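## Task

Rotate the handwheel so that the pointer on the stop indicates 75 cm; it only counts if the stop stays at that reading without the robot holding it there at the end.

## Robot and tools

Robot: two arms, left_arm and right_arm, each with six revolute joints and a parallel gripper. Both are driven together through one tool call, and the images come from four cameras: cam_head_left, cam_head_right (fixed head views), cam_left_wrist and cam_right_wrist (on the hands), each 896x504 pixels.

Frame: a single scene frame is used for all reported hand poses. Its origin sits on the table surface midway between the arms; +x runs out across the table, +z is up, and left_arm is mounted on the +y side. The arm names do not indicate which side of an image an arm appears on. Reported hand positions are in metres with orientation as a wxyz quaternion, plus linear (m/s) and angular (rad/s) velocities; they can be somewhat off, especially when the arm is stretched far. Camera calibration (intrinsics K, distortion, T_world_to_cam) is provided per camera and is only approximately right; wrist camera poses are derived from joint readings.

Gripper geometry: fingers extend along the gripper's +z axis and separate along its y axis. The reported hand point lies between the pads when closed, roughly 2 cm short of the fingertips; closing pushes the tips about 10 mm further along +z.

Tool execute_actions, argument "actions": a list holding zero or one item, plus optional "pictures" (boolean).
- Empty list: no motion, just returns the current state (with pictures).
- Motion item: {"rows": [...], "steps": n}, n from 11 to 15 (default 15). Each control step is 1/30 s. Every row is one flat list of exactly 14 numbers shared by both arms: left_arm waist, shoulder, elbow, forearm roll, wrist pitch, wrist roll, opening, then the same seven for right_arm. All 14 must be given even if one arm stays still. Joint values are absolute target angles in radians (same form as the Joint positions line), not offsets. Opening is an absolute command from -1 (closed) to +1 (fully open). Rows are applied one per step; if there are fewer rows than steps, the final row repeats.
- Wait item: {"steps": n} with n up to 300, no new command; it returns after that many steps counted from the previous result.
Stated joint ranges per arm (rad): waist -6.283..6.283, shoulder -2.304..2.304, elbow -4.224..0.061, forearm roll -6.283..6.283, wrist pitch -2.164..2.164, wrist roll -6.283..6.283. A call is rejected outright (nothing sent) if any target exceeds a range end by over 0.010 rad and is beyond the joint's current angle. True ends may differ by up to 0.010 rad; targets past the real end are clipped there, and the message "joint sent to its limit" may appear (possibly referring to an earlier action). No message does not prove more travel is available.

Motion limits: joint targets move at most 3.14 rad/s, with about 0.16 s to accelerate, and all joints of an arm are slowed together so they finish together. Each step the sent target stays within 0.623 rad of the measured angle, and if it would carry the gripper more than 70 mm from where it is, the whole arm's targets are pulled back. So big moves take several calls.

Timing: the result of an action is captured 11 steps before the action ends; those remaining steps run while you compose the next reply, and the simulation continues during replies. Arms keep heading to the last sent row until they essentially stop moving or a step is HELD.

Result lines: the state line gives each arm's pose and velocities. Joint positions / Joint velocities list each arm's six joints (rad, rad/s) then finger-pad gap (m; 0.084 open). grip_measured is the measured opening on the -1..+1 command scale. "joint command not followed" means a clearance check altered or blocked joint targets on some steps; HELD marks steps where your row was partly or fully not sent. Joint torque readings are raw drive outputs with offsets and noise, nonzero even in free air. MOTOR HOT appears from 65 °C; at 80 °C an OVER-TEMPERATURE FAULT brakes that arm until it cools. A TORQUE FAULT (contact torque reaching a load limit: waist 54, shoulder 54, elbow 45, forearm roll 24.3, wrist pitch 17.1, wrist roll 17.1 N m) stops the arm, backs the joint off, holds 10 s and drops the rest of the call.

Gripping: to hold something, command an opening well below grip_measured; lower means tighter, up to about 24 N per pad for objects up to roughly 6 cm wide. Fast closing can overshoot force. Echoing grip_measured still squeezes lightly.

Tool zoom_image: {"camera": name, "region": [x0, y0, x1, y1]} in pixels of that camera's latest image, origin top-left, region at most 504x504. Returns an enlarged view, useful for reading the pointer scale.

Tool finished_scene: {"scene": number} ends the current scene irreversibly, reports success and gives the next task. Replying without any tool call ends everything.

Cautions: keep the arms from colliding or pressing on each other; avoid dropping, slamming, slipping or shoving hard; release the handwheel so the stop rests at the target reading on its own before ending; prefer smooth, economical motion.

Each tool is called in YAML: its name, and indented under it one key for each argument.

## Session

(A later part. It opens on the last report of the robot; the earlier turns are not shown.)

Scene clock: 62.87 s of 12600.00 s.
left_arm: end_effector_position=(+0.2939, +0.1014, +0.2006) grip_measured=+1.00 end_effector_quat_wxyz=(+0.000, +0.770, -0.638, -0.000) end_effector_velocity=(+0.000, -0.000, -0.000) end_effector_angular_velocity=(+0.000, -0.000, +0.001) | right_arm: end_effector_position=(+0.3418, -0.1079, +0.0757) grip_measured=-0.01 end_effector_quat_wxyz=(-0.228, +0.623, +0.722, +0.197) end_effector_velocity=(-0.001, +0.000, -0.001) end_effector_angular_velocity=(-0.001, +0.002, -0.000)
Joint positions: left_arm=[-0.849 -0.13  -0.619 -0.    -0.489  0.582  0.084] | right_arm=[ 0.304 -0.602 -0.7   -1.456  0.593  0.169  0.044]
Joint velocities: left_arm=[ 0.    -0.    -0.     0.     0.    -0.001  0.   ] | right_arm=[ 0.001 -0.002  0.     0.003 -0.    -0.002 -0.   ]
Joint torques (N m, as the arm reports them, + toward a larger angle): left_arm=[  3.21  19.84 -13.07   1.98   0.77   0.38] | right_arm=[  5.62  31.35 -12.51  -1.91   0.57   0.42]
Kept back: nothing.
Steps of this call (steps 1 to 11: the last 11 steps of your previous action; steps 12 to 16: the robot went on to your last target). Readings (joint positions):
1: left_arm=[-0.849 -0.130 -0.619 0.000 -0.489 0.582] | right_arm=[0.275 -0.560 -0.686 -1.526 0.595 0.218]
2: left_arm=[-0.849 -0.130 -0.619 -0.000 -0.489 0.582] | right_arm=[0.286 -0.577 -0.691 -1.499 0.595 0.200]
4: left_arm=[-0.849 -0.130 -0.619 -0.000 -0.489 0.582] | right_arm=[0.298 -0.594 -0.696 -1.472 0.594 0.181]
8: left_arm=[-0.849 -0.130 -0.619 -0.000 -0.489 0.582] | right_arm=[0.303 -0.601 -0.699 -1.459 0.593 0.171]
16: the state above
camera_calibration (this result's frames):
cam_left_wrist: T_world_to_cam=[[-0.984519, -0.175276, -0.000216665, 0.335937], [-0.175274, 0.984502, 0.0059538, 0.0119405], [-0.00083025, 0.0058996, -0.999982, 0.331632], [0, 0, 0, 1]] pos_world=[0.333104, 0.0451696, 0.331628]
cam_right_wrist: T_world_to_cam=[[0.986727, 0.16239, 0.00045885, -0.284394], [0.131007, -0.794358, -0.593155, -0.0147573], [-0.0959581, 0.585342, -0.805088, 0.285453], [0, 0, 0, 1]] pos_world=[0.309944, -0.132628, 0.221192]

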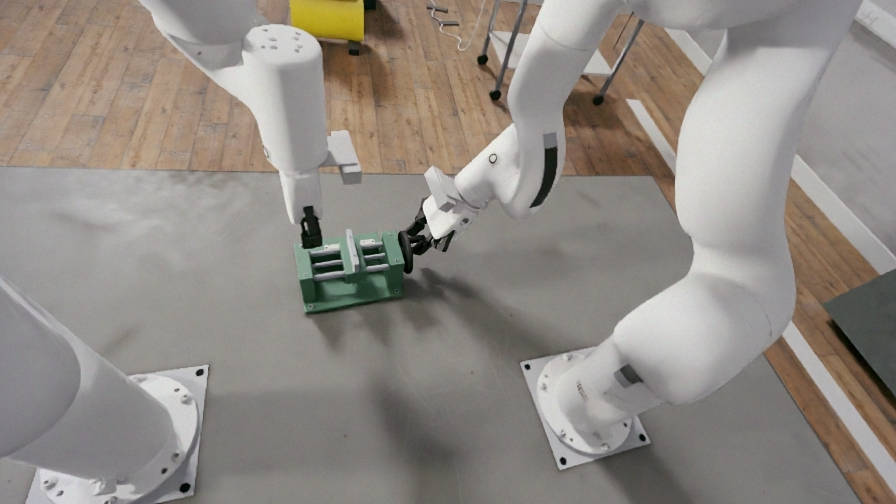

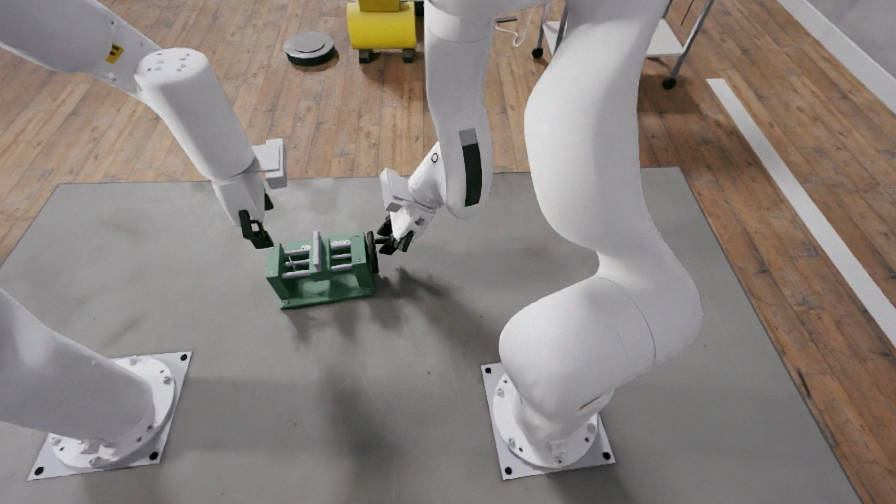

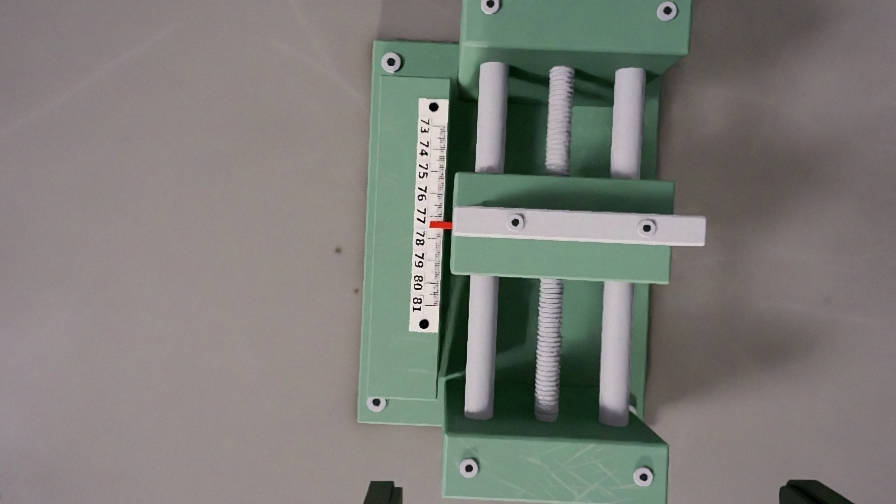

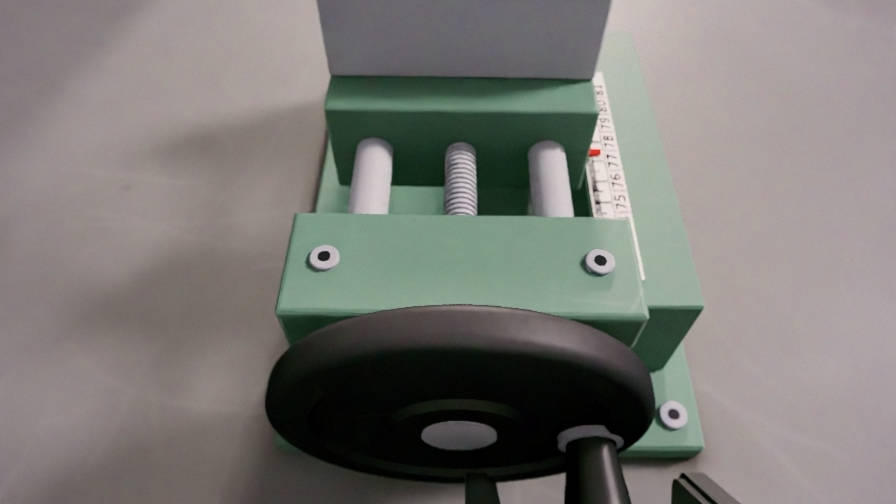

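execute_actions:
  actions:
    - {"rows": [[-0.849,-0.13,-0.619,0,-0.489,0.582,1,0.3042,-0.6026,-0.6996,-1.4556,0.593,0.1685,-0.1],[-0.849,-0.13,-0.619,0,-0.489,0.582,1,0.3042,-0.6026,-0.6996,-1.4556,0.593,0.1685,-0.2],[-0.849,-0.13,-0.619,0,-0.489,0.582,1,0.3042,-0.6026,-0.6996,-1.4556,0.593,0.1685,-0.3],[-0.849,-0.13,-0.619,0,-0.489,0.582,1,0.3042,-0.6026,-0.6996,-1.4556,0.593,0.1685,-0.39],[-0.849,-0.13,-0.619,0,-0.489,0.582,1,0.3042,-0.6026,-0.6996,-1.4556,0.593,0.1685,-0.47],[-0.849,-0.13,-0.619,0,-0.489,0.582,1,0.3042,-0.6026,-0.6996,-1.4556,0.593,0.1685,-0.53],[-0.849,-0.13,-0.619,0,-0.489,0.582,1,0.3042,-0.6026,-0.6996,-1.4556,0.593,0.1685,-0.57],[-0.849,-0.13,-0.619,0,-0.489,0.582,1,0.3042,-0.6026,-0.6996,-1.4556,0.593,0.1685,-0.6],[-0.849,-0.13,-0.619,0,-0.489,0.582,1,0.3042,-0.6026,-0.6996,-1.4556,0.593,0.1685,-0.62],[-0.849,-0.13,-0.619,0,-0.489,0.582,1,0.3042,-0.6026,-0.6996,-1.4556,0.593,0.1685,-0.64],[-0.849,-0.13,-0.619,0,-0.489,0.582,1,0.3042,-0.6026,-0.6996,-1.4556,0.593,0.1685,-0.66],[-0.849,-0.13,-0.619,0,-0.489,0.582,1,0.3042,-0.6026,-0.6996,-1.4556,0.593,0.1685,-0.68],[-0.849,-0.13,-0.619,0,-0.489,0.582,1,0.3042,-0.6026,-0.6996,-1.4556,0.593,0.1685,-0.7],[-0.849,-0.13,-0.619,0,-0.489,0.582,1,0.3042,-0.6026,-0.6996,-1.4556,0.593,0.1685,-0.72]], "steps": 15}

execute_actions:
  actions:
    - {"steps": 14}
  pictures: true

Scene clock: 67.83 s of 12600.00 s.
left_arm: end_effector_position=(+0.2939, +0.1014, +0.2006) grip_measured=+1.00 end_effector_quat_wxyz=(+0.000, +0.770, -0.638, -0.000) end_effector_velocity=(+0.000, -0.001, +0.000) end_effector_angular_velocity=(-0.001, -0.001, -0.001) | right_arm: end_effector_position=(+0.3418, -0.1078, +0.0756) grip_measured=-0.31 end_effector_quat_wxyz=(-0.228, +0.623, +0.722, +0.197) end_effector_velocity=(+0.000, +0.000, +0.000) end_effector_angular_velocity=(+0.000, -0.000, +0.001)
Joint positions: left_arm=[-0.849 -0.13  -0.619 -0.    -0.489  0.582  0.084] | right_arm=[ 0.304 -0.603 -0.7   -1.456  0.593  0.169  0.031]
Joint velocities: left_arm=[-0.     0.    -0.001  0.     0.     0.001  0.   ] | right_arm=[ 0.001 -0.    -0.001 -0.001  0.     0.001 -0.125]
Joint torques (N m, as the arm reports them, + toward a larger angle): left_arm=[  2.5   20.04 -12.27   1.96   0.7    0.63] | right_arm=[  4.81  31.18 -12.7   -2.22   0.73   0.42]
Steps of this call (steps 1 to 15: the robot went on to your last target; steps 16 to 145: nothing new was sent; steps 146 to 149: the first 4 steps of this action). Readings (joint positions):
146: left_arm=[-0.849 -0.130 -0.619 0.000 -0.489 0.582] | right_arm=[0.304 -0.603 -0.700 -1.456 0.593 0.168]
147: left_arm=[-0.849 -0.130 -0.619 -0.000 -0.489 0.582] | right_arm=[0.304 -0.603 -0.700 -1.456 0.593 0.169]
149: the state above

Scene clock: 68.30 s of 12600.00 s.
left_arm: end_effector_position=(+0.2939, +0.1014, +0.2006) grip_measured=+1.00 end_effector_quat_wxyz=(+0.000, +0.770, -0.638, -0.000) end_effector_velocity=(+0.000, +0.000, -0.000) end_effector_angular_velocity=(+0.000, +0.000, -0.001) | right_arm: end_effector_position=(+0.3429, -0.1077, +0.0759) grip_measured=-0.65 end_effector_quat_wxyz=(-0.227, +0.623, +0.722, +0.197) end_effector_velocity=(-0.002, -0.001, -0.001) end_effector_angular_velocity=(-0.001, +0.005, -0.001)
Joint positions: left_arm=[-0.849 -0.13  -0.619  0.    -0.489  0.582  0.084] | right_arm=[ 0.304 -0.602 -0.701 -1.455  0.592  0.169  0.016]
Joint velocities: left_arm=[ 0.     0.     0.     0.    -0.     0.001 -0.   ] | right_arm=[ 0.    -0.001  0.003 -0.001  0.001  0.002  0.   ]
Joint torques (N m, as the arm reports them, + toward a larger angle): left_arm=[  1.23  19.5  -12.73   1.74   0.67   0.55] | right_arm=[11.37 25.31 -3.32 -4.17  1.82  0.38]
Kept back: nothing.
Steps of this call (steps 1 to 11: the last 11 steps of your previous action; steps 12 to 14: the robot went on to your last target). Readings (joint positions):
1: left_arm=[-0.849 -0.130 -0.619 -0.000 -0.489 0.582] | right_arm=[0.304 -0.603 -0.700 -1.456 0.593 0.169]
2: left_arm=[-0.849 -0.130 -0.619 0.000 -0.489 0.582] | right_arm=[0.304 -0.603 -0.700 -1.456 0.593 0.169]
4: left_arm=[-0.849 -0.130 -0.619 0.000 -0.489 0.582] | right_arm=[0.304 -0.603 -0.700 -1.455 0.593 0.169]
8: left_arm=[-0.849 -0.130 -0.619 0.000 -0.489 0.582] | right_arm=[0.304 -0.602 -0.702 -1.455 0.592 0.169]
14: the state above
camera_calibration (this result's frames):
cam_left_wrist: T_world_to_cam=[[-0.984519, -0.175276, -0.000216665, 0.335936], [-0.175274, 0.984502, 0.00595386, 0.0119404], [-0.000830258, 0.00589966, -0.999982, 0.331632], [0, 0, 0, 1]] pos_world=[0.333104, 0.0451696, 0.331628]
cam_right_wrist: T_world_to_cam=[[0.9869, 0.161318, 0.00211333, -0.285823], [0.131144, -0.794538, -0.592884, -0.0146738], [-0.0939639, 0.585394, -0.805285, 0.285005], [0, 0, 0, 1]] pos_world=[0.310783, -0.132391, 0.221414]

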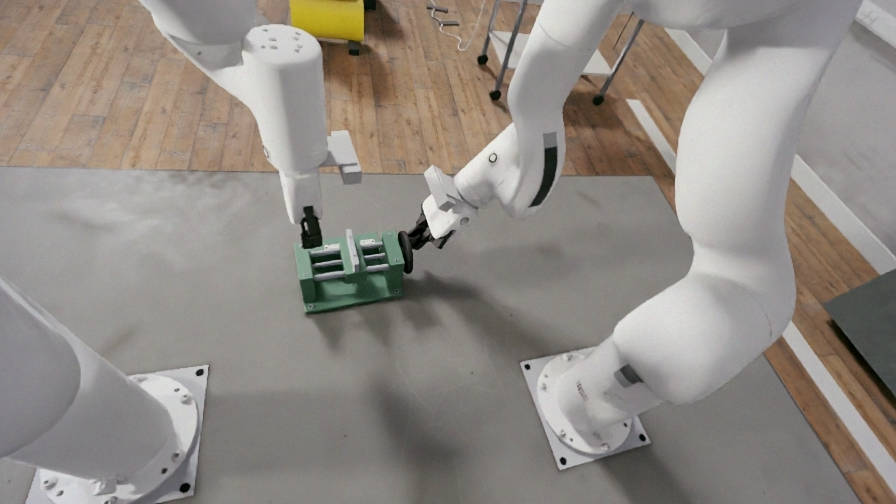

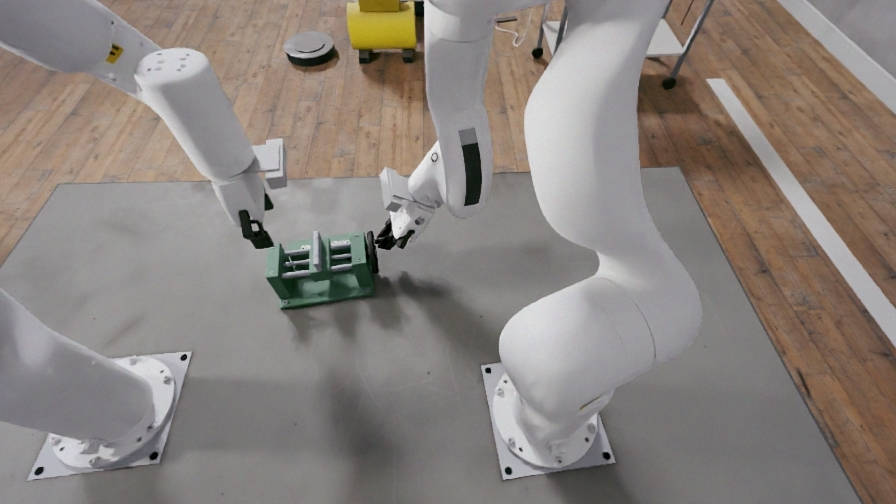

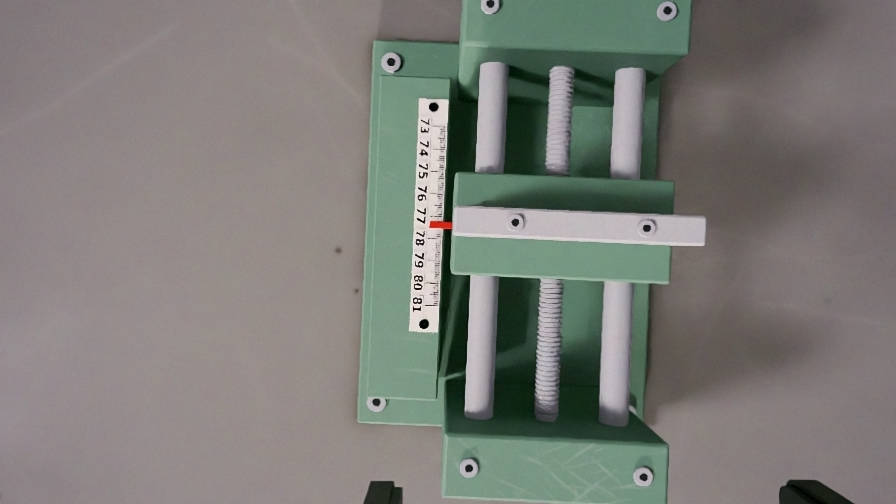

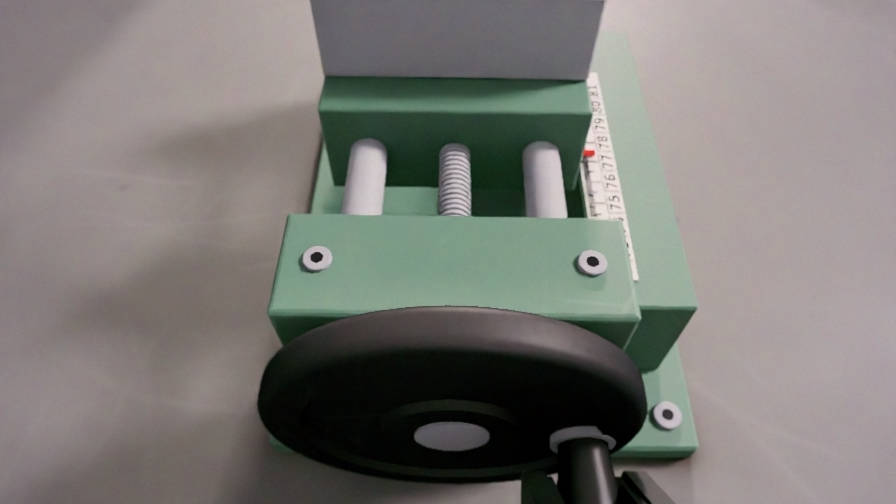

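execute_actions:
  actions:
    - {"rows": [[-0.849,-0.13,-0.619,0,-0.489,0.582,1,0.303,-0.605,-0.7049,-1.461,0.5928,0.1735,-0.72]], "steps": 12}

execute_actions:
  actions:
    - {"steps": 12}

Scene clock: 69.67 s of 12600.00 s.
left_arm: end_effector_position=(+0.2939, +0.1014, +0.2006) grip_measured=+1.00 end_effector_quat_wxyz=(+0.000, +0.770, -0.638, -0.000) end_effector_velocity=(-0.000, +0.000, -0.000) end_effector_angular_velocity=(+0.001, +0.001, +0.001) | right_arm: end_effector_position=(+0.3425, -0.1076, +0.0758) grip_measured=-0.65 end_effector_quat_wxyz=(-0.227, +0.623, +0.722, +0.197) end_effector_velocity=(+0.002, +0.001, +0.000) end_effector_angular_velocity=(+0.000, +0.000, -0.001)
Joint positions: left_arm=[-0.849 -0.13  -0.619  0.    -0.489  0.582  0.084] | right_arm=[ 0.304 -0.603 -0.701 -1.456  0.593  0.169  0.016]
Joint velocities: left_arm=[ 0.    -0.     0.001 -0.     0.    -0.001 -0.   ] | right_arm=[-0.    -0.001 -0.004 -0.004  0.     0.006  0.   ]
Joint torques (N m, as the arm reports them, + toward a larger angle): left_arm=[  1.6   17.68 -13.87   1.43   0.6    0.54] | right_arm=[17.13 22.09  0.05 -4.91  3.19  0.34]
Steps of this call (steps 1 to 15: the robot went on to your last target; steps 16 to 40: nothing new was sent; step 41: the first step of this action). Readings (joint positions):
41: the state above

Scene clock: 70.07 s of 12600.00 s.
left_arm: end_effector_position=(+0.2939, +0.1014, +0.2006) grip_measured=+1.00 end_effector_quat_wxyz=(+0.000, +0.770, -0.638, -0.000) end_effector_velocity=(+0.000, -0.000, +0.000) end_effector_angular_velocity=(-0.000, -0.000, -0.000) | right_arm: end_effector_position=(+0.3431, -0.1075, +0.0754) grip_measured=-0.65 end_effector_quat_wxyz=(-0.228, +0.623, +0.722, +0.196) end_effector_velocity=(-0.000, -0.000, -0.000) end_effector_angular_velocity=(-0.002, -0.001, +0.002)
Joint positions: left_arm=[-0.849 -0.13  -0.619 -0.    -0.489  0.582  0.084] | right_arm=[ 0.303 -0.605 -0.704 -1.461  0.593  0.173  0.016]
Joint velocities: left_arm=[-0. -0. -0. -0.  0.  0.  0.] | right_arm=[-0.    -0.     0.    -0.001 -0.002 -0.001 -0.   ]
Joint torques (N m, as the arm reports them, + toward a larger angle): left_arm=[  4.37  18.31 -13.03   1.05   0.74   0.55] | right_arm=[13.16 28.09 -6.48 -3.84  2.3   0.29]
Kept back: nothing.
Steps of this call (steps 1 to 11: the last 11 steps of your previous action; step 12: the robot went on to your last target). Readings (joint positions):
1: left_arm=[-0.849 -0.130 -0.619 -0.000 -0.489 0.582] | right_arm=[0.304 -0.603 -0.702 -1.457 0.593 0.169]
2: left_arm=[-0.849 -0.130 -0.619 -0.000 -0.489 0.582] | right_arm=[0.304 -0.604 -0.702 -1.458 0.593 0.171]
4: left_arm=[-0.849 -0.130 -0.619 -0.000 -0.489 0.582] | right_arm=[0.304 -0.605 -0.703 -1.460 0.593 0.172]
8: left_arm=[-0.849 -0.130 -0.619 0.000 -0.489 0.582] | right_arm=[0.303 -0.605 -0.704 -1.461 0.594 0.173]
12: the state above

execute_actions:
  actions:
    - {"rows": [[-0.849,-0.13,-0.619,0,-0.489,0.582,1,0.2979,-0.6076,-0.7104,-1.4705,0.5929,0.1789,-0.72]], "steps": 12}

execute_actions:
  actions:
    - {"steps": 14}
  pictures: true

Scene clock: 72.53 s of 12600.00 s.
left_arm: end_effector_position=(+0.2939, +0.1014, +0.2006) grip_measured=+1.00 end_effector_quat_wxyz=(+0.000, +0.770, -0.638, -0.000) end_effector_velocity=(+0.000, -0.000, -0.000) end_effector_angular_velocity=(-0.000, -0.000, -0.000) | right_arm: end_effector_position=(+0.3437, -0.1075, +0.0756) grip_measured=-0.65 end_effector_quat_wxyz=(-0.228, +0.623, +0.722, +0.197) end_effector_velocity=(+0.002, -0.001, +0.000) end_effector_angular_velocity=(+0.000, +0.001, -0.002)
Joint positions: left_arm=[-0.849 -0.13  -0.619 -0.    -0.489  0.582  0.084] | right_arm=[ 0.303 -0.605 -0.705 -1.461  0.593  0.174  0.016]
Joint velocities: left_arm=[-0. -0. -0.  0.  0. -0. -0.] | right_arm=[-0.003 -0.001 -0.003 -0.005  0.     0.006  0.   ]
Joint torques (N m, as the arm reports them, + toward a larger angle): left_arm=[  0.15  19.86 -13.03   2.41   0.65   0.66] | right_arm=[  4.32  32.13 -13.72  -2.92   0.98   0.38]
Steps of this call (steps 1 to 15: the robot went on to your last target; steps 16 to 73: nothing new was sent; step 74: the first step of this action). Readings (joint positions):
74: the state above

Scene clock: 73.00 s of 12600.00 s.
left_arm: end_effector_position=(+0.2939, +0.1014, +0.2006) grip_measured=+1.00 end_effector_quat_wxyz=(+0.000, +0.770, -0.638, -0.000) end_effector_velocity=(+0.000, -0.000, +0.000) end_effector_angular_velocity=(-0.000, -0.000, +0.000) | right_arm: end_effector_position=(+0.3450, -0.1081, +0.0756) grip_measured=-0.65 end_effector_quat_wxyz=(-0.229, +0.623, +0.722, +0.196) end_effector_velocity=(+0.002, -0.000, +0.000) end_effector_angular_velocity=(+0.001, -0.002, -0.002)
Joint positions: left_arm=[-0.849 -0.13  -0.619 -0.    -0.489  0.582  0.084] | right_arm=[ 0.299 -0.608 -0.709 -1.471  0.596  0.179  0.015]
Joint velocities: left_arm=[-0. -0. -0.  0.  0. -0.  0.] | right_arm=[-0.002  0.    -0.002  0.    -0.    -0.001 -0.   ]
Joint torques (N m, as the arm reports them, + toward a larger angle): left_arm=[  0.26  19.74 -12.97   1.66   0.8    0.44] | right_arm=[-12.29  37.35 -22.58  -0.17  -4.37   0.25]
Kept back: nothing.
Steps of this call (steps 1 to 11: the last 11 steps of your previous action; steps 12 to 14: the robot went on to your last target). Readings (joint positions):
1: left_arm=[-0.849 -0.130 -0.619 0.000 -0.489 0.582] | right_arm=[0.302 -0.605 -0.706 -1.462 0.593 0.174]
2: left_arm=[-0.849 -0.130 -0.619 0.000 -0.489 0.582] | right_arm=[0.301 -0.606 -0.707 -1.465 0.595 0.176]
4: left_arm=[-0.849 -0.130 -0.619 -0.000 -0.489 0.582] | right_arm=[0.300 -0.607 -0.708 -1.469 0.597 0.178]
8: left_arm=[-0.849 -0.130 -0.619 0.000 -0.489 0.582] | right_arm=[0.299 -0.608 -0.709 -1.471 0.597 0.179]
14: the state above
camera_calibration (this result's frames):
cam_left_wrist: T_world_to_cam=[[-0.984519, -0.175276, -0.000216728, 0.335937], [-0.175274, 0.984502, 0.0059537, 0.0119405], [-0.00083017, 0.00589952, -0.999982, 0.331632], [0, 0, 0, 1]] pos_world=[0.333104, 0.0451696, 0.331628]
cam_right_wrist: T_world_to_cam=[[0.986454, 0.164029, -0.00169131, -0.287086], [0.130777, -0.79262, -0.595526, -0.0149092], [-0.0990244, 0.587238, -0.803334, 0.286974], [0, 0, 0, 1]] pos_world=[0.313564, -0.133249, 0.221172]

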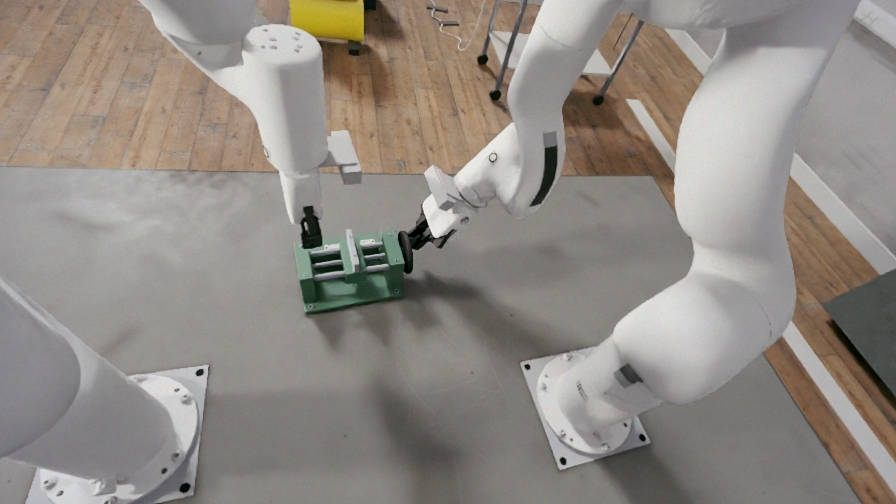

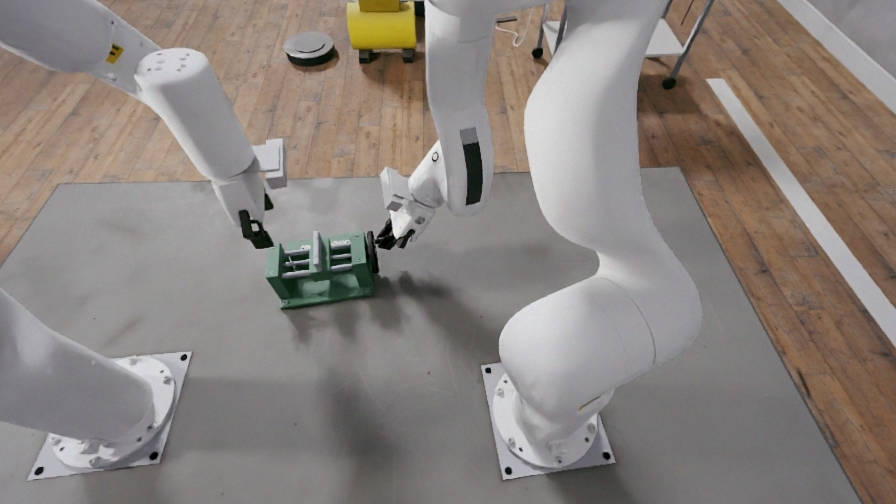

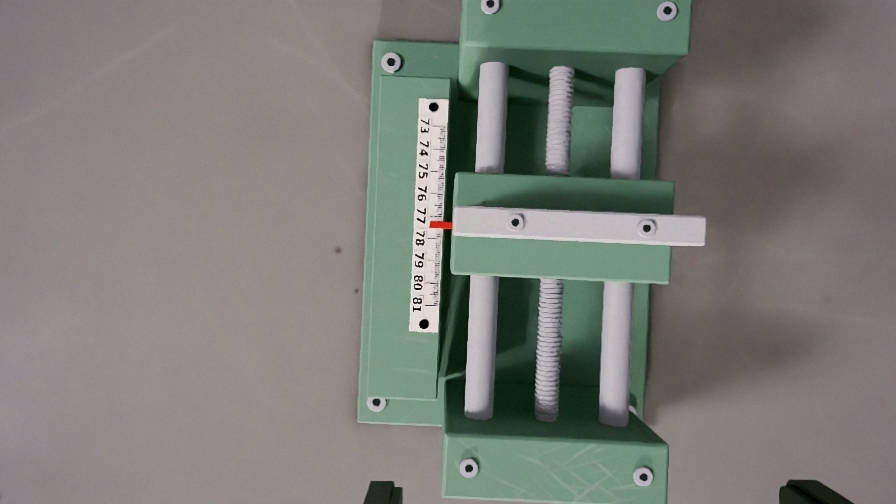

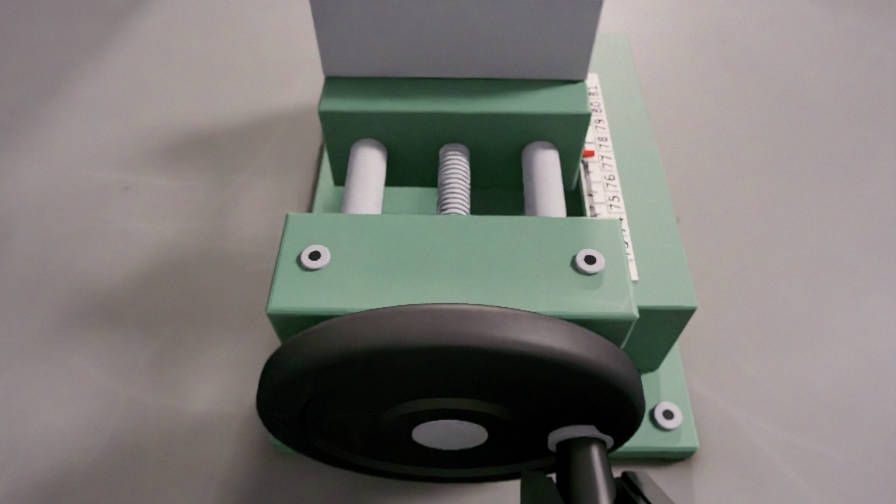

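execute_actions:
  actions:
    - {"rows": [[-0.849,-0.13,-0.619,0,-0.489,0.582,1,0.303,-0.605,-0.7049,-1.461,0.5928,0.1735,-0.72]], "steps": 12}

Scene clock: 73.30 s of 12600.00 s.
left_arm: end_effector_position=(+0.2939, +0.1014, +0.2006) grip_measured=+1.00 end_effector_quat_wxyz=(+0.000, +0.770, -0.638, -0.000) end_effector_velocity=(+0.000, -0.000, +0.000) end_effector_angular_velocity=(-0.000, -0.000, -0.001) | right_arm: end_effector_position=(+0.3453, -0.1081, +0.0758) grip_measured=-0.65 end_effector_quat_wxyz=(-0.230, +0.623, +0.722, +0.197) end_effector_velocity=(-0.001, +0.000, +0.000) end_effector_angular_velocity=(+0.002, +0.001, -0.003)
Joint positions: left_arm=[-0.849 -0.13  -0.619  0.    -0.489  0.582  0.084] | right_arm=[ 0.298 -0.608 -0.709 -1.471  0.597  0.179  0.015]
Joint velocities: left_arm=[-0.     0.    -0.    -0.     0.     0.001 -0.   ] | right_arm=[ 0.001  0.002  0.004  0.007  0.002 -0.003  0.   ]
Joint torques (N m, as the arm reports them, + toward a larger angle): left_arm=[  2.73  16.89 -12.93   2.12   0.81   0.64] | right_arm=[-12.75  39.83 -25.42   0.73  -4.7    0.21]
Steps of this call (steps 1 to 8: the robot went on to your last target; step 9: the first step of this action). Readings (joint positions):
9: the state above

zoom_image:
  camera: "cam_right_wrist"
  region: [250, 290, 660, 504]

execute_actions:
  actions: []
  pictures: false

Region (250, 290, 660, 504) of cam_right_wrist's 896x504 image, scaled by 1.229, with more detail than that image has; it fills the top 263 rows of this view, and the rest is white.

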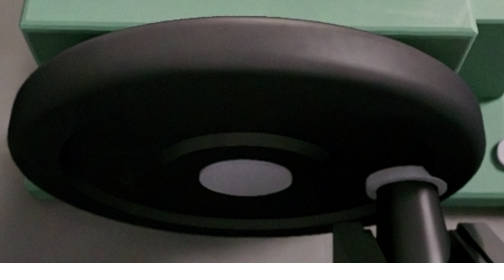

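Scene clock: 75.37 s of 12600.00 s.
left_arm: end_effector_position=(+0.2939, +0.1014, +0.2006) grip_measured=+1.00 end_effector_quat_wxyz=(+0.000, +0.770, -0.638, -0.000) end_effector_velocity=(+0.001, -0.000, +0.001) end_effector_angular_velocity=(-0.001, -0.001, +0.001) | right_arm: end_effector_position=(+0.3439, -0.1076, +0.0756) grip_measured=-0.65 end_effector_quat_wxyz=(-0.227, +0.623, +0.722, +0.197) end_effector_velocity=(-0.000, -0.000, -0.000) end_effector_angular_velocity=(-0.001, +0.000, +0.000)
Joint positions: left_arm=[-0.849 -0.13  -0.619 -0.    -0.489  0.582  0.084] | right_arm=[ 0.303 -0.605 -0.705 -1.461  0.593  0.174  0.015]
Joint velocities: left_arm=[ 0.     0.    -0.001  0.    -0.    -0.001 -0.   ] | right_arm=[ 0.     0.     0.001 -0.    -0.001 -0.     0.   ]
Joint torques (N m, as the arm reports them, + toward a larger angle): left_arm=[  1.22  18.22 -13.15   1.98   0.8    0.63] | right_arm=[  7.01  31.21 -13.98  -2.25   0.81   0.23]
Kept back: nothing.
Steps of this call (steps 1 to 11: the last 11 steps of your previous action; steps 12 to 30: the robot went on to your last target; steps 31 to 62: nothing new was sent). Readings (joint positions):
1: left_arm=[-0.849 -0.130 -0.619 -0.000 -0.489 0.582] | right_arm=[0.299 -0.607 -0.709 -1.469 0.597 0.178]
2: left_arm=[-0.849 -0.130 -0.619 -0.000 -0.489 0.582] | right_arm=[0.300 -0.606 -0.708 -1.466 0.596 0.177]
4: left_arm=[-0.849 -0.130 -0.619 -0.000 -0.489 0.582] | right_arm=[0.301 -0.605 -0.707 -1.463 0.593 0.175]
8: left_arm=[-0.849 -0.130 -0.619 -0.000 -0.489 0.582] | right_arm=[0.302 -0.605 -0.706 -1.461 0.592 0.174]
62: the state above
All arms were judged still, so your last target was given up. Only a new action makes them travel on or press farther. Fingers that are still opening or closing keep moving.

execute_actions:
  actions:
    - {"rows": [[-0.849,-0.13,-0.619,0,-0.489,0.582,1,0.3034,-0.6082,-0.7042,-1.4548,0.5932,0.1665,-0.7],[-0.849,-0.13,-0.619,0,-0.489,0.582,1,0.3039,-0.6125,-0.7032,-1.4465,0.5938,0.1571,-0.7],[-0.849,-0.13,-0.619,0,-0.489,0.582,1,0.3045,-0.6179,-0.7019,-1.4362,0.5945,0.1454,-0.7],[-0.849,-0.13,-0.619,0,-0.489,0.582,1,0.305,-0.6222,-0.7009,-1.4279,0.5951,0.136,-0.7],[-0.849,-0.13,-0.619,0,-0.489,0.582,1,0.3055,-0.6265,-0.6999,-1.4196,0.5957,0.1266,-0.7],[-0.849,-0.13,-0.619,0,-0.489,0.582,1,0.3066,-0.6303,-0.6967,-1.4083,0.5969,0.1143,-0.7],[-0.849,-0.13,-0.619,0,-0.489,0.582,1,0.3078,-0.6342,-0.6934,-1.3971,0.5981,0.102,-0.7],[-0.849,-0.13,-0.619,0,-0.489,0.582,1,0.3087,-0.6375,-0.6905,-1.3871,0.5991,0.0912,-0.7],[-0.849,-0.13,-0.619,0,-0.489,0.582,1,0.3095,-0.64,-0.6885,-1.3799,0.5998,0.0833,-0.7],[-0.849,-0.13,-0.619,0,-0.489,0.582,1,0.31,-0.6418,-0.6869,-1.3745,0.6004,0.0774,-0.7]], "steps": 15}

execute_actions:
  actions:
    - {"steps": 20}
  pictures: true

Scene clock: 82.43 s of 12600.00 s.
left_arm: end_effector_position=(+0.2939, +0.1014, +0.2006) grip_measured=+1.00 end_effector_quat_wxyz=(+0.000, +0.770, -0.638, -0.000) end_effector_velocity=(-0.000, +0.000, -0.000) end_effector_angular_velocity=(+0.001, +0.000, +0.001) | right_arm: end_effector_position=(+0.3432, -0.1076, +0.0737) grip_measured=-0.65 end_effector_quat_wxyz=(-0.227, +0.623, +0.722, +0.197) end_effector_velocity=(-0.012, -0.002, -0.040) end_effector_angular_velocity=(+0.000, -0.007, -0.007)
Joint positions: left_arm=[-0.849 -0.13  -0.619  0.    -0.489  0.582  0.084] | right_arm=[ 0.303 -0.609 -0.704 -1.452  0.593  0.163  0.016]
Joint velocities: left_arm=[ 0.    -0.     0.001  0.    -0.    -0.001  0.   ] | right_arm=[ 0.009 -0.091  0.014  0.18   0.009 -0.198  0.   ]
Joint torques (N m, as the arm reports them, + toward a larger angle): left_arm=[  2.09  19.23 -12.92   2.33   0.62   0.42] | right_arm=[ 11.09  25.22 -11.64  -0.93   1.37   0.01]
Steps of this call (steps 1 to 208: nothing new was sent; steps 209 to 212: the first 4 steps of this action). Readings (joint positions):
209: left_arm=[-0.849 -0.130 -0.619 -0.000 -0.489 0.582] | right_arm=[0.303 -0.605 -0.705 -1.461 0.593 0.173]
210: left_arm=[-0.849 -0.130 -0.619 -0.000 -0.489 0.582] | right_arm=[0.303 -0.605 -0.705 -1.460 0.593 0.172]
212: the state above

Scene clock: 83.10 s of 12600.00 s.
left_arm: end_effector_position=(+0.2939, +0.1014, +0.2006) grip_measured=+1.00 end_effector_quat_wxyz=(+0.000, +0.770, -0.638, -0.000) end_effector_velocity=(+0.000, -0.000, +0.000) end_effector_angular_velocity=(-0.000, -0.000, +0.000) | right_arm: end_effector_position=(+0.3325, -0.1093, +0.0573) grip_measured=-0.65 end_effector_quat_wxyz=(-0.228, +0.623, +0.722, +0.196) end_effector_velocity=(-0.001, -0.001, -0.000) end_effector_angular_velocity=(-0.000, +0.000, -0.000)
Joint positions: left_arm=[-0.849 -0.13  -0.619 -0.    -0.489  0.582  0.084] | right_arm=[ 0.31  -0.642 -0.687 -1.375  0.6    0.077  0.016]
Joint velocities: left_arm=[ 0. -0. -0. -0.  0.  0. -0.] | right_arm=[-0.001 -0.     0.002  0.002 -0.    -0.002 -0.   ]
Joint torques (N m, as the arm reports them, + toward a larger angle): left_arm=[  0.73  18.69 -12.27   1.77   0.59   0.66] | right_arm=[ 9.05 33.26 -6.06 -3.78  2.29  0.33]
Kept back: nothing.
Steps of this call (steps 1 to 11: the last 11 steps of your previous action; steps 12 to 20: the robot went on to your last target). Readings (joint positions):
1: left_arm=[-0.849 -0.130 -0.619 0.000 -0.489 0.582] | right_arm=[0.304 -0.613 -0.704 -1.445 0.594 0.156]
2: left_arm=[-0.849 -0.130 -0.619 0.000 -0.489 0.582] | right_arm=[0.304 -0.617 -0.703 -1.438 0.594 0.148]
4: left_arm=[-0.849 -0.130 -0.619 -0.000 -0.489 0.582] | right_arm=[0.305 -0.625 -0.700 -1.421 0.595 0.129]
8: left_arm=[-0.849 -0.130 -0.619 -0.000 -0.489 0.582] | right_arm=[0.309 -0.638 -0.692 -1.386 0.598 0.091]
20: the state above
camera_calibration (this result's frames):
cam_left_wrist: T_world_to_cam=[[-0.984519, -0.175276, -0.000216568, 0.335937], [-0.175274, 0.984502, 0.0059539, 0.0119405], [-0.000830363, 0.00589969, -0.999982, 0.331632], [0, 0, 0, 1]] pos_world=[0.333104, 0.0451696, 0.331628]
cam_right_wrist: T_world_to_cam=[[0.986709, 0.162499, 0.000241302, -0.274933], [0.131006, -0.7946, -0.592831, -0.0255933], [-0.0961428, 0.584983, -0.805327, 0.270619], [0, 0, 0, 1]] pos_world=[0.30065, -0.133968, 0.20283]

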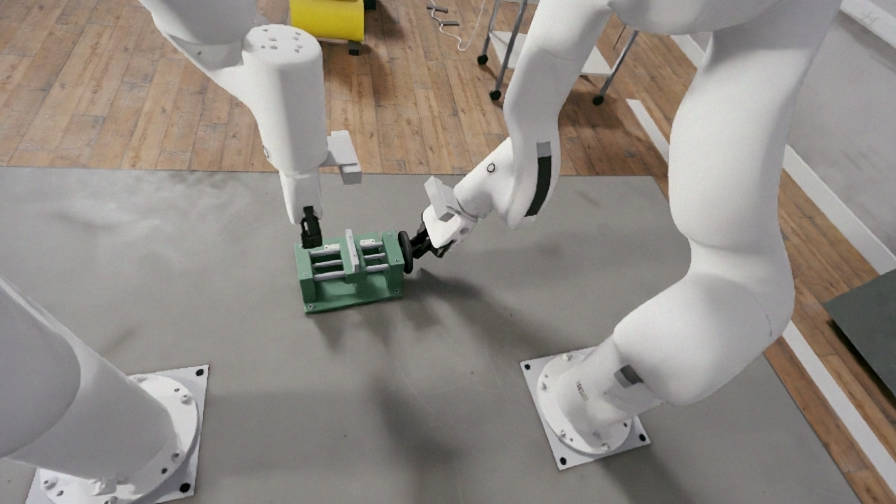

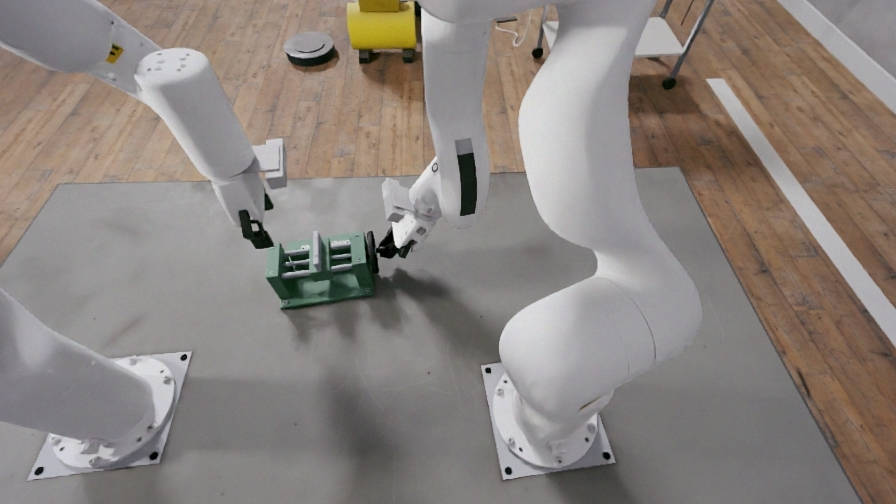

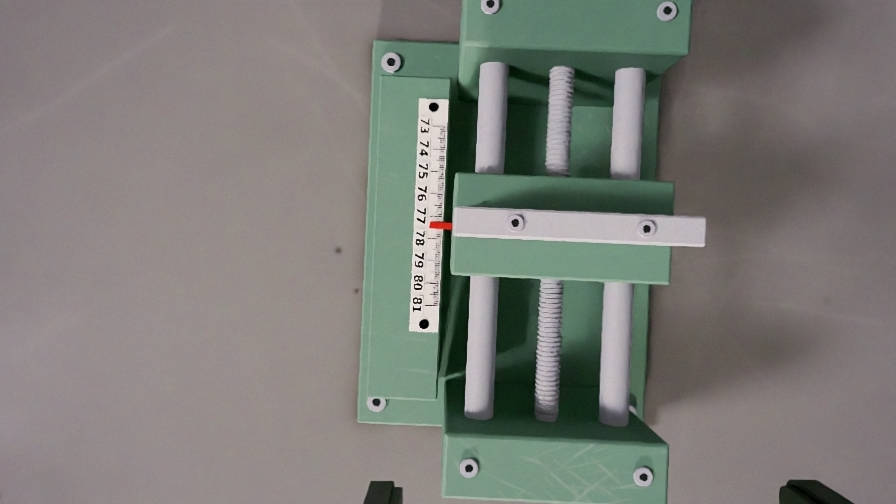

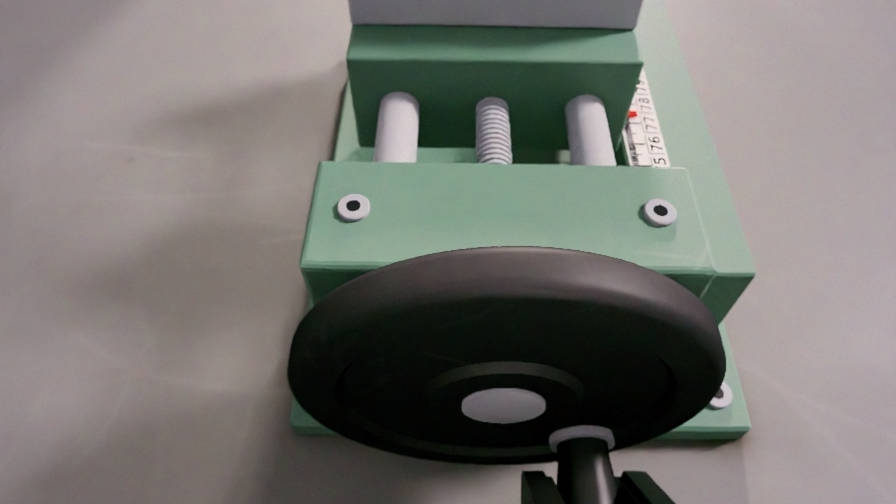

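zoom_image:
  camera: "cam_left_wrist"
  region: [400, 190, 470, 260]

zoom_image:
  camera: "cam_right_wrist"
  region: [420, 350, 680, 504]

Region (400, 190, 470, 260) of cam_left_wrist's 896x504 image, scaled by 7.200, with more detail than that image has.

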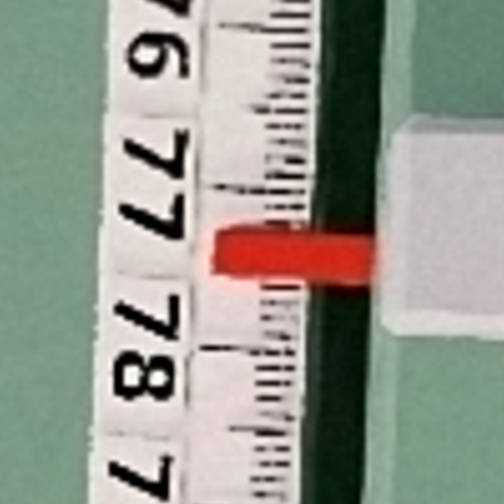

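Region (420, 350, 680, 504) of cam_right_wrist's 896x504 image, scaled by 1.938, with more detail than that image has; it fills the top 299 rows of this view, and the rest is white.

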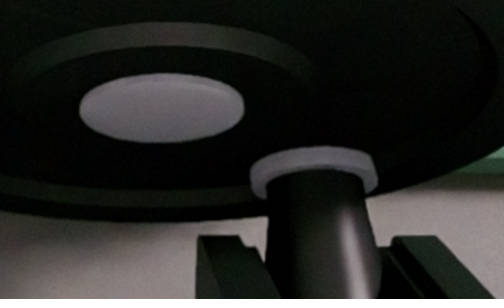

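execute_actions:
  actions:
    - {"rows": [[-0.849,-0.13,-0.619,0,-0.489,0.582,1,0.3086,-0.6442,-0.6926,-1.3805,0.5998,0.0832,-0.7],[-0.849,-0.13,-0.619,0,-0.489,0.582,1,0.307,-0.6403,-0.6975,-1.3947,0.5982,0.0983,-0.7],[-0.849,-0.13,-0.619,0,-0.489,0.582,1,0.3049,-0.6328,-0.7034,-1.4161,0.5961,0.1218,-0.7],[-0.849,-0.13,-0.619,0,-0.489,0.582,1,0.3029,-0.6209,-0.7081,-1.4424,0.5939,0.151,-0.7],[-0.849,-0.13,-0.619,0,-0.489,0.582,1,0.3017,-0.6041,-0.7088,-1.4692,0.5921,0.182,-0.7],[-0.849,-0.13,-0.619,0,-0.489,0.582,1,0.3016,-0.5846,-0.7052,-1.4929,0.5907,0.2103,-0.7],[-0.849,-0.13,-0.619,0,-0.489,0.582,1,0.3025,-0.5635,-0.6975,-1.5123,0.5897,0.2347,-0.7],[-0.849,-0.13,-0.619,0,-0.489,0.582,1,0.3044,-0.5415,-0.6865,-1.5269,0.5889,0.2544,-0.7],[-0.849,-0.13,-0.619,0,-0.489,0.582,1,0.3071,-0.5196,-0.6725,-1.5361,0.5881,0.2687,-0.7],[-0.849,-0.13,-0.619,0,-0.489,0.582,1,0.3106,-0.4988,-0.6561,-1.5394,0.5873,0.2768,-0.7],[-0.849,-0.13,-0.619,0,-0.489,0.582,1,0.3145,-0.4816,-0.6394,-1.5361,0.5867,0.2776,-0.7],[-0.849,-0.13,-0.619,0,-0.489,0.582,1,0.3181,-0.4702,-0.6251,-1.5281,0.5864,0.2722,-0.7],[-0.849,-0.13,-0.619,0,-0.489,0.582,1,0.321,-0.4632,-0.6141,-1.5192,0.5863,0.265,-0.7],[-0.849,-0.13,-0.619,0,-0.489,0.582,1,0.3231,-0.4595,-0.6065,-1.5112,0.5863,0.2579,-0.7],[-0.849,-0.13,-0.619,0,-0.489,0.582,1,0.3248,-0.4569,-0.6006,-1.5045,0.5864,0.2518,-0.7]], "steps": 15}

execute_actions:
  actions:
    - {"steps": 28}
  pictures: true

Scene clock: 98.90 s of 12600.00 s.
left_arm: end_effector_position=(+0.2939, +0.1014, +0.2006) grip_measured=+1.00 end_effector_quat_wxyz=(+0.000, +0.770, -0.638, -0.000) end_effector_velocity=(-0.000, +0.000, -0.000) end_effector_angular_velocity=(+0.000, +0.000, -0.000) | right_arm: end_effector_position=(+0.3339, -0.1091, +0.0582) grip_measured=-0.65 end_effector_quat_wxyz=(-0.228, +0.623, +0.722, +0.196) end_effector_velocity=(+0.040, +0.005, +0.039) end_effector_angular_velocity=(-0.003, +0.022, +0.006)
Joint positions: left_arm=[-0.849 -0.13  -0.619 -0.    -0.489  0.582  0.084] | right_arm=[ 0.309 -0.641 -0.691 -1.387  0.6    0.09   0.016]
Joint velocities: left_arm=[ 0.    -0.     0.001  0.     0.     0.    -0.   ] | right_arm=[-0.03   0.058 -0.092 -0.283 -0.024  0.299  0.   ]
Joint torques (N m, as the arm reports them, + toward a larger angle): left_arm=[  2.03  19.2  -13.73   2.01   0.89   0.49] | right_arm=[  3.81  44.87 -13.55  -4.79   1.91   0.82]
Steps of this call (steps 1 to 15: the robot went on to your last target; steps 16 to 470: nothing new was sent; steps 471 to 474: the first 4 steps of this action). Readings (joint positions):
471: left_arm=[-0.849 -0.130 -0.619 -0.000 -0.489 0.582] | right_arm=[0.310 -0.642 -0.687 -1.375 0.600 0.077]
472: left_arm=[-0.849 -0.130 -0.619 0.000 -0.489 0.582] | right_arm=[0.310 -0.642 -0.688 -1.376 0.600 0.078]
474: the state above

Scene clock: 99.83 s of 12600.00 s.
left_arm: end_effector_position=(+0.2939, +0.1014, +0.2006) grip_measured=+1.00 end_effector_quat_wxyz=(+0.000, +0.770, -0.638, -0.000) end_effector_velocity=(+0.000, -0.000, -0.000) end_effector_angular_velocity=(+0.000, +0.000, -0.000) | right_arm: end_effector_position=(+0.3105, -0.1121, +0.1135) grip_measured=-0.65 end_effector_quat_wxyz=(-0.228, +0.623, +0.722, +0.196) end_effector_velocity=(+0.000, -0.000, -0.000) end_effector_angular_velocity=(-0.002, -0.000, -0.002)
Joint positions: left_arm=[-0.849 -0.13  -0.619 -0.    -0.489  0.582  0.084] | right_arm=[ 0.325 -0.457 -0.6   -1.505  0.587  0.252  0.016]
Joint velocities: left_arm=[ 0. -0. -0.  0. -0.  0. -0.] | right_arm=[-0.     0.001  0.001  0.001 -0.002  0.001 -0.   ]
Joint torques (N m, as the arm reports them, + toward a larger angle): left_arm=[  1.94  17.22 -12.91   1.6    0.88   0.5 ] | right_arm=[  6.22  19.16 -10.46  -2.59  -0.42   0.39]
Kept back: nothing.
Steps of this call (steps 1 to 11: the last 11 steps of your previous action; steps 12 to 28: the robot went on to your last target). Readings (joint positions):
1: left_arm=[-0.849 -0.130 -0.619 0.000 -0.489 0.582] | right_arm=[0.307 -0.638 -0.695 -1.398 0.599 0.103]
2: left_arm=[-0.849 -0.130 -0.619 0.000 -0.489 0.582] | right_arm=[0.306 -0.632 -0.699 -1.414 0.597 0.120]
4: left_arm=[-0.849 -0.130 -0.619 -0.000 -0.489 0.582] | right_arm=[0.303 -0.609 -0.704 -1.454 0.594 0.165]
8: left_arm=[-0.849 -0.130 -0.619 0.000 -0.489 0.582] | right_arm=[0.306 -0.532 -0.677 -1.519 0.589 0.248]
28: the state above
camera_calibration (this result's frames):
cam_left_wrist: T_world_to_cam=[[-0.984519, -0.175276, -0.000216533, 0.335936], [-0.175274, 0.984502, 0.00595398, 0.0119404], [-0.000830411, 0.00589976, -0.999982, 0.331632], [0, 0, 0, 1]] pos_world=[0.333104, 0.0451696, 0.331628]
cam_right_wrist: T_world_to_cam=[[0.98662, 0.163038, -0.000445214, -0.252635], [0.130915, -0.793849, -0.593856, 0.00859977], [-0.0971744, 0.585851, -0.804571, 0.315792], [0, 0, 0, 1]] pos_world=[0.278816, -0.136991, 0.259072]

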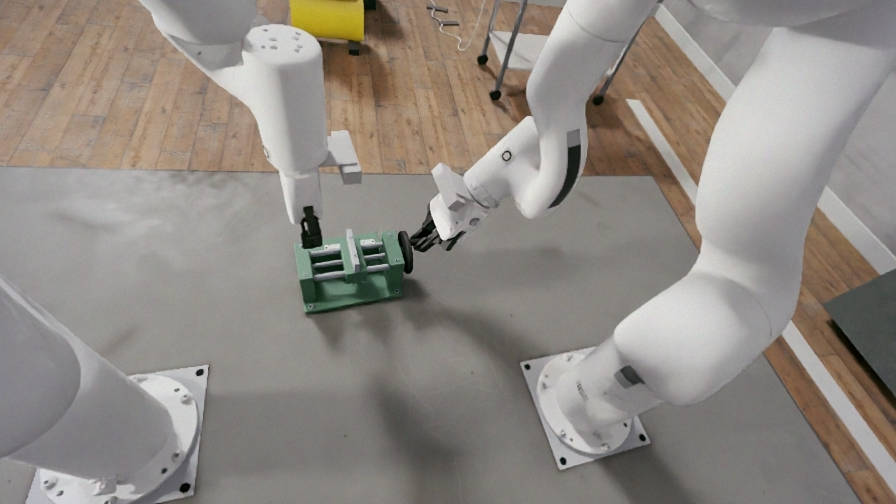

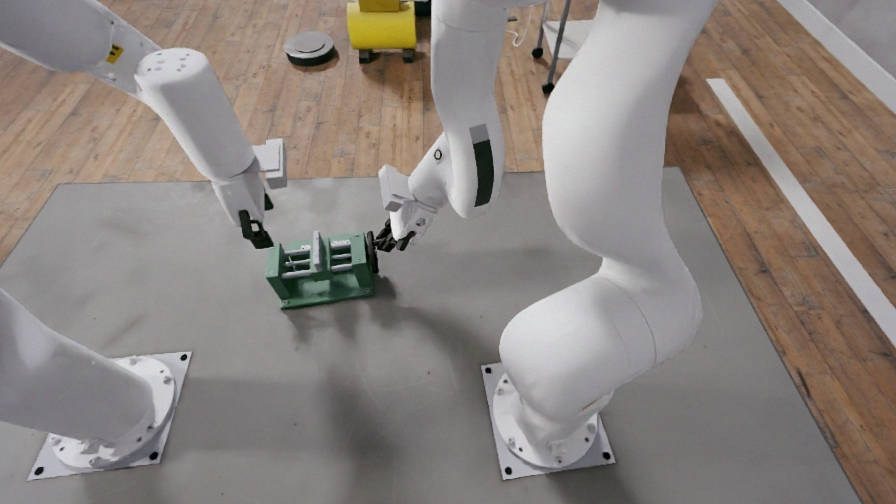

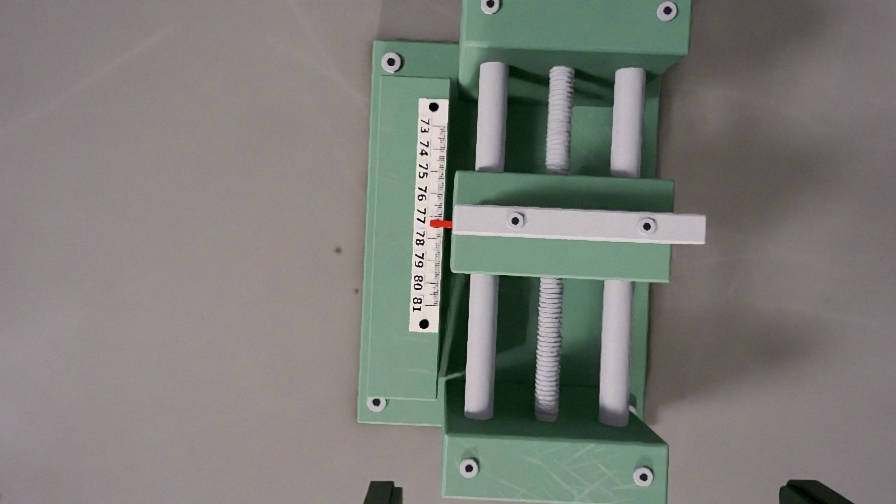

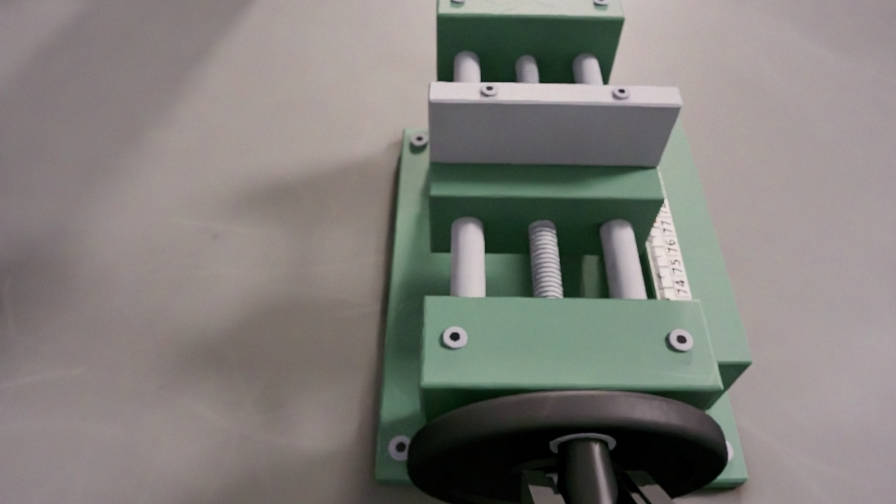

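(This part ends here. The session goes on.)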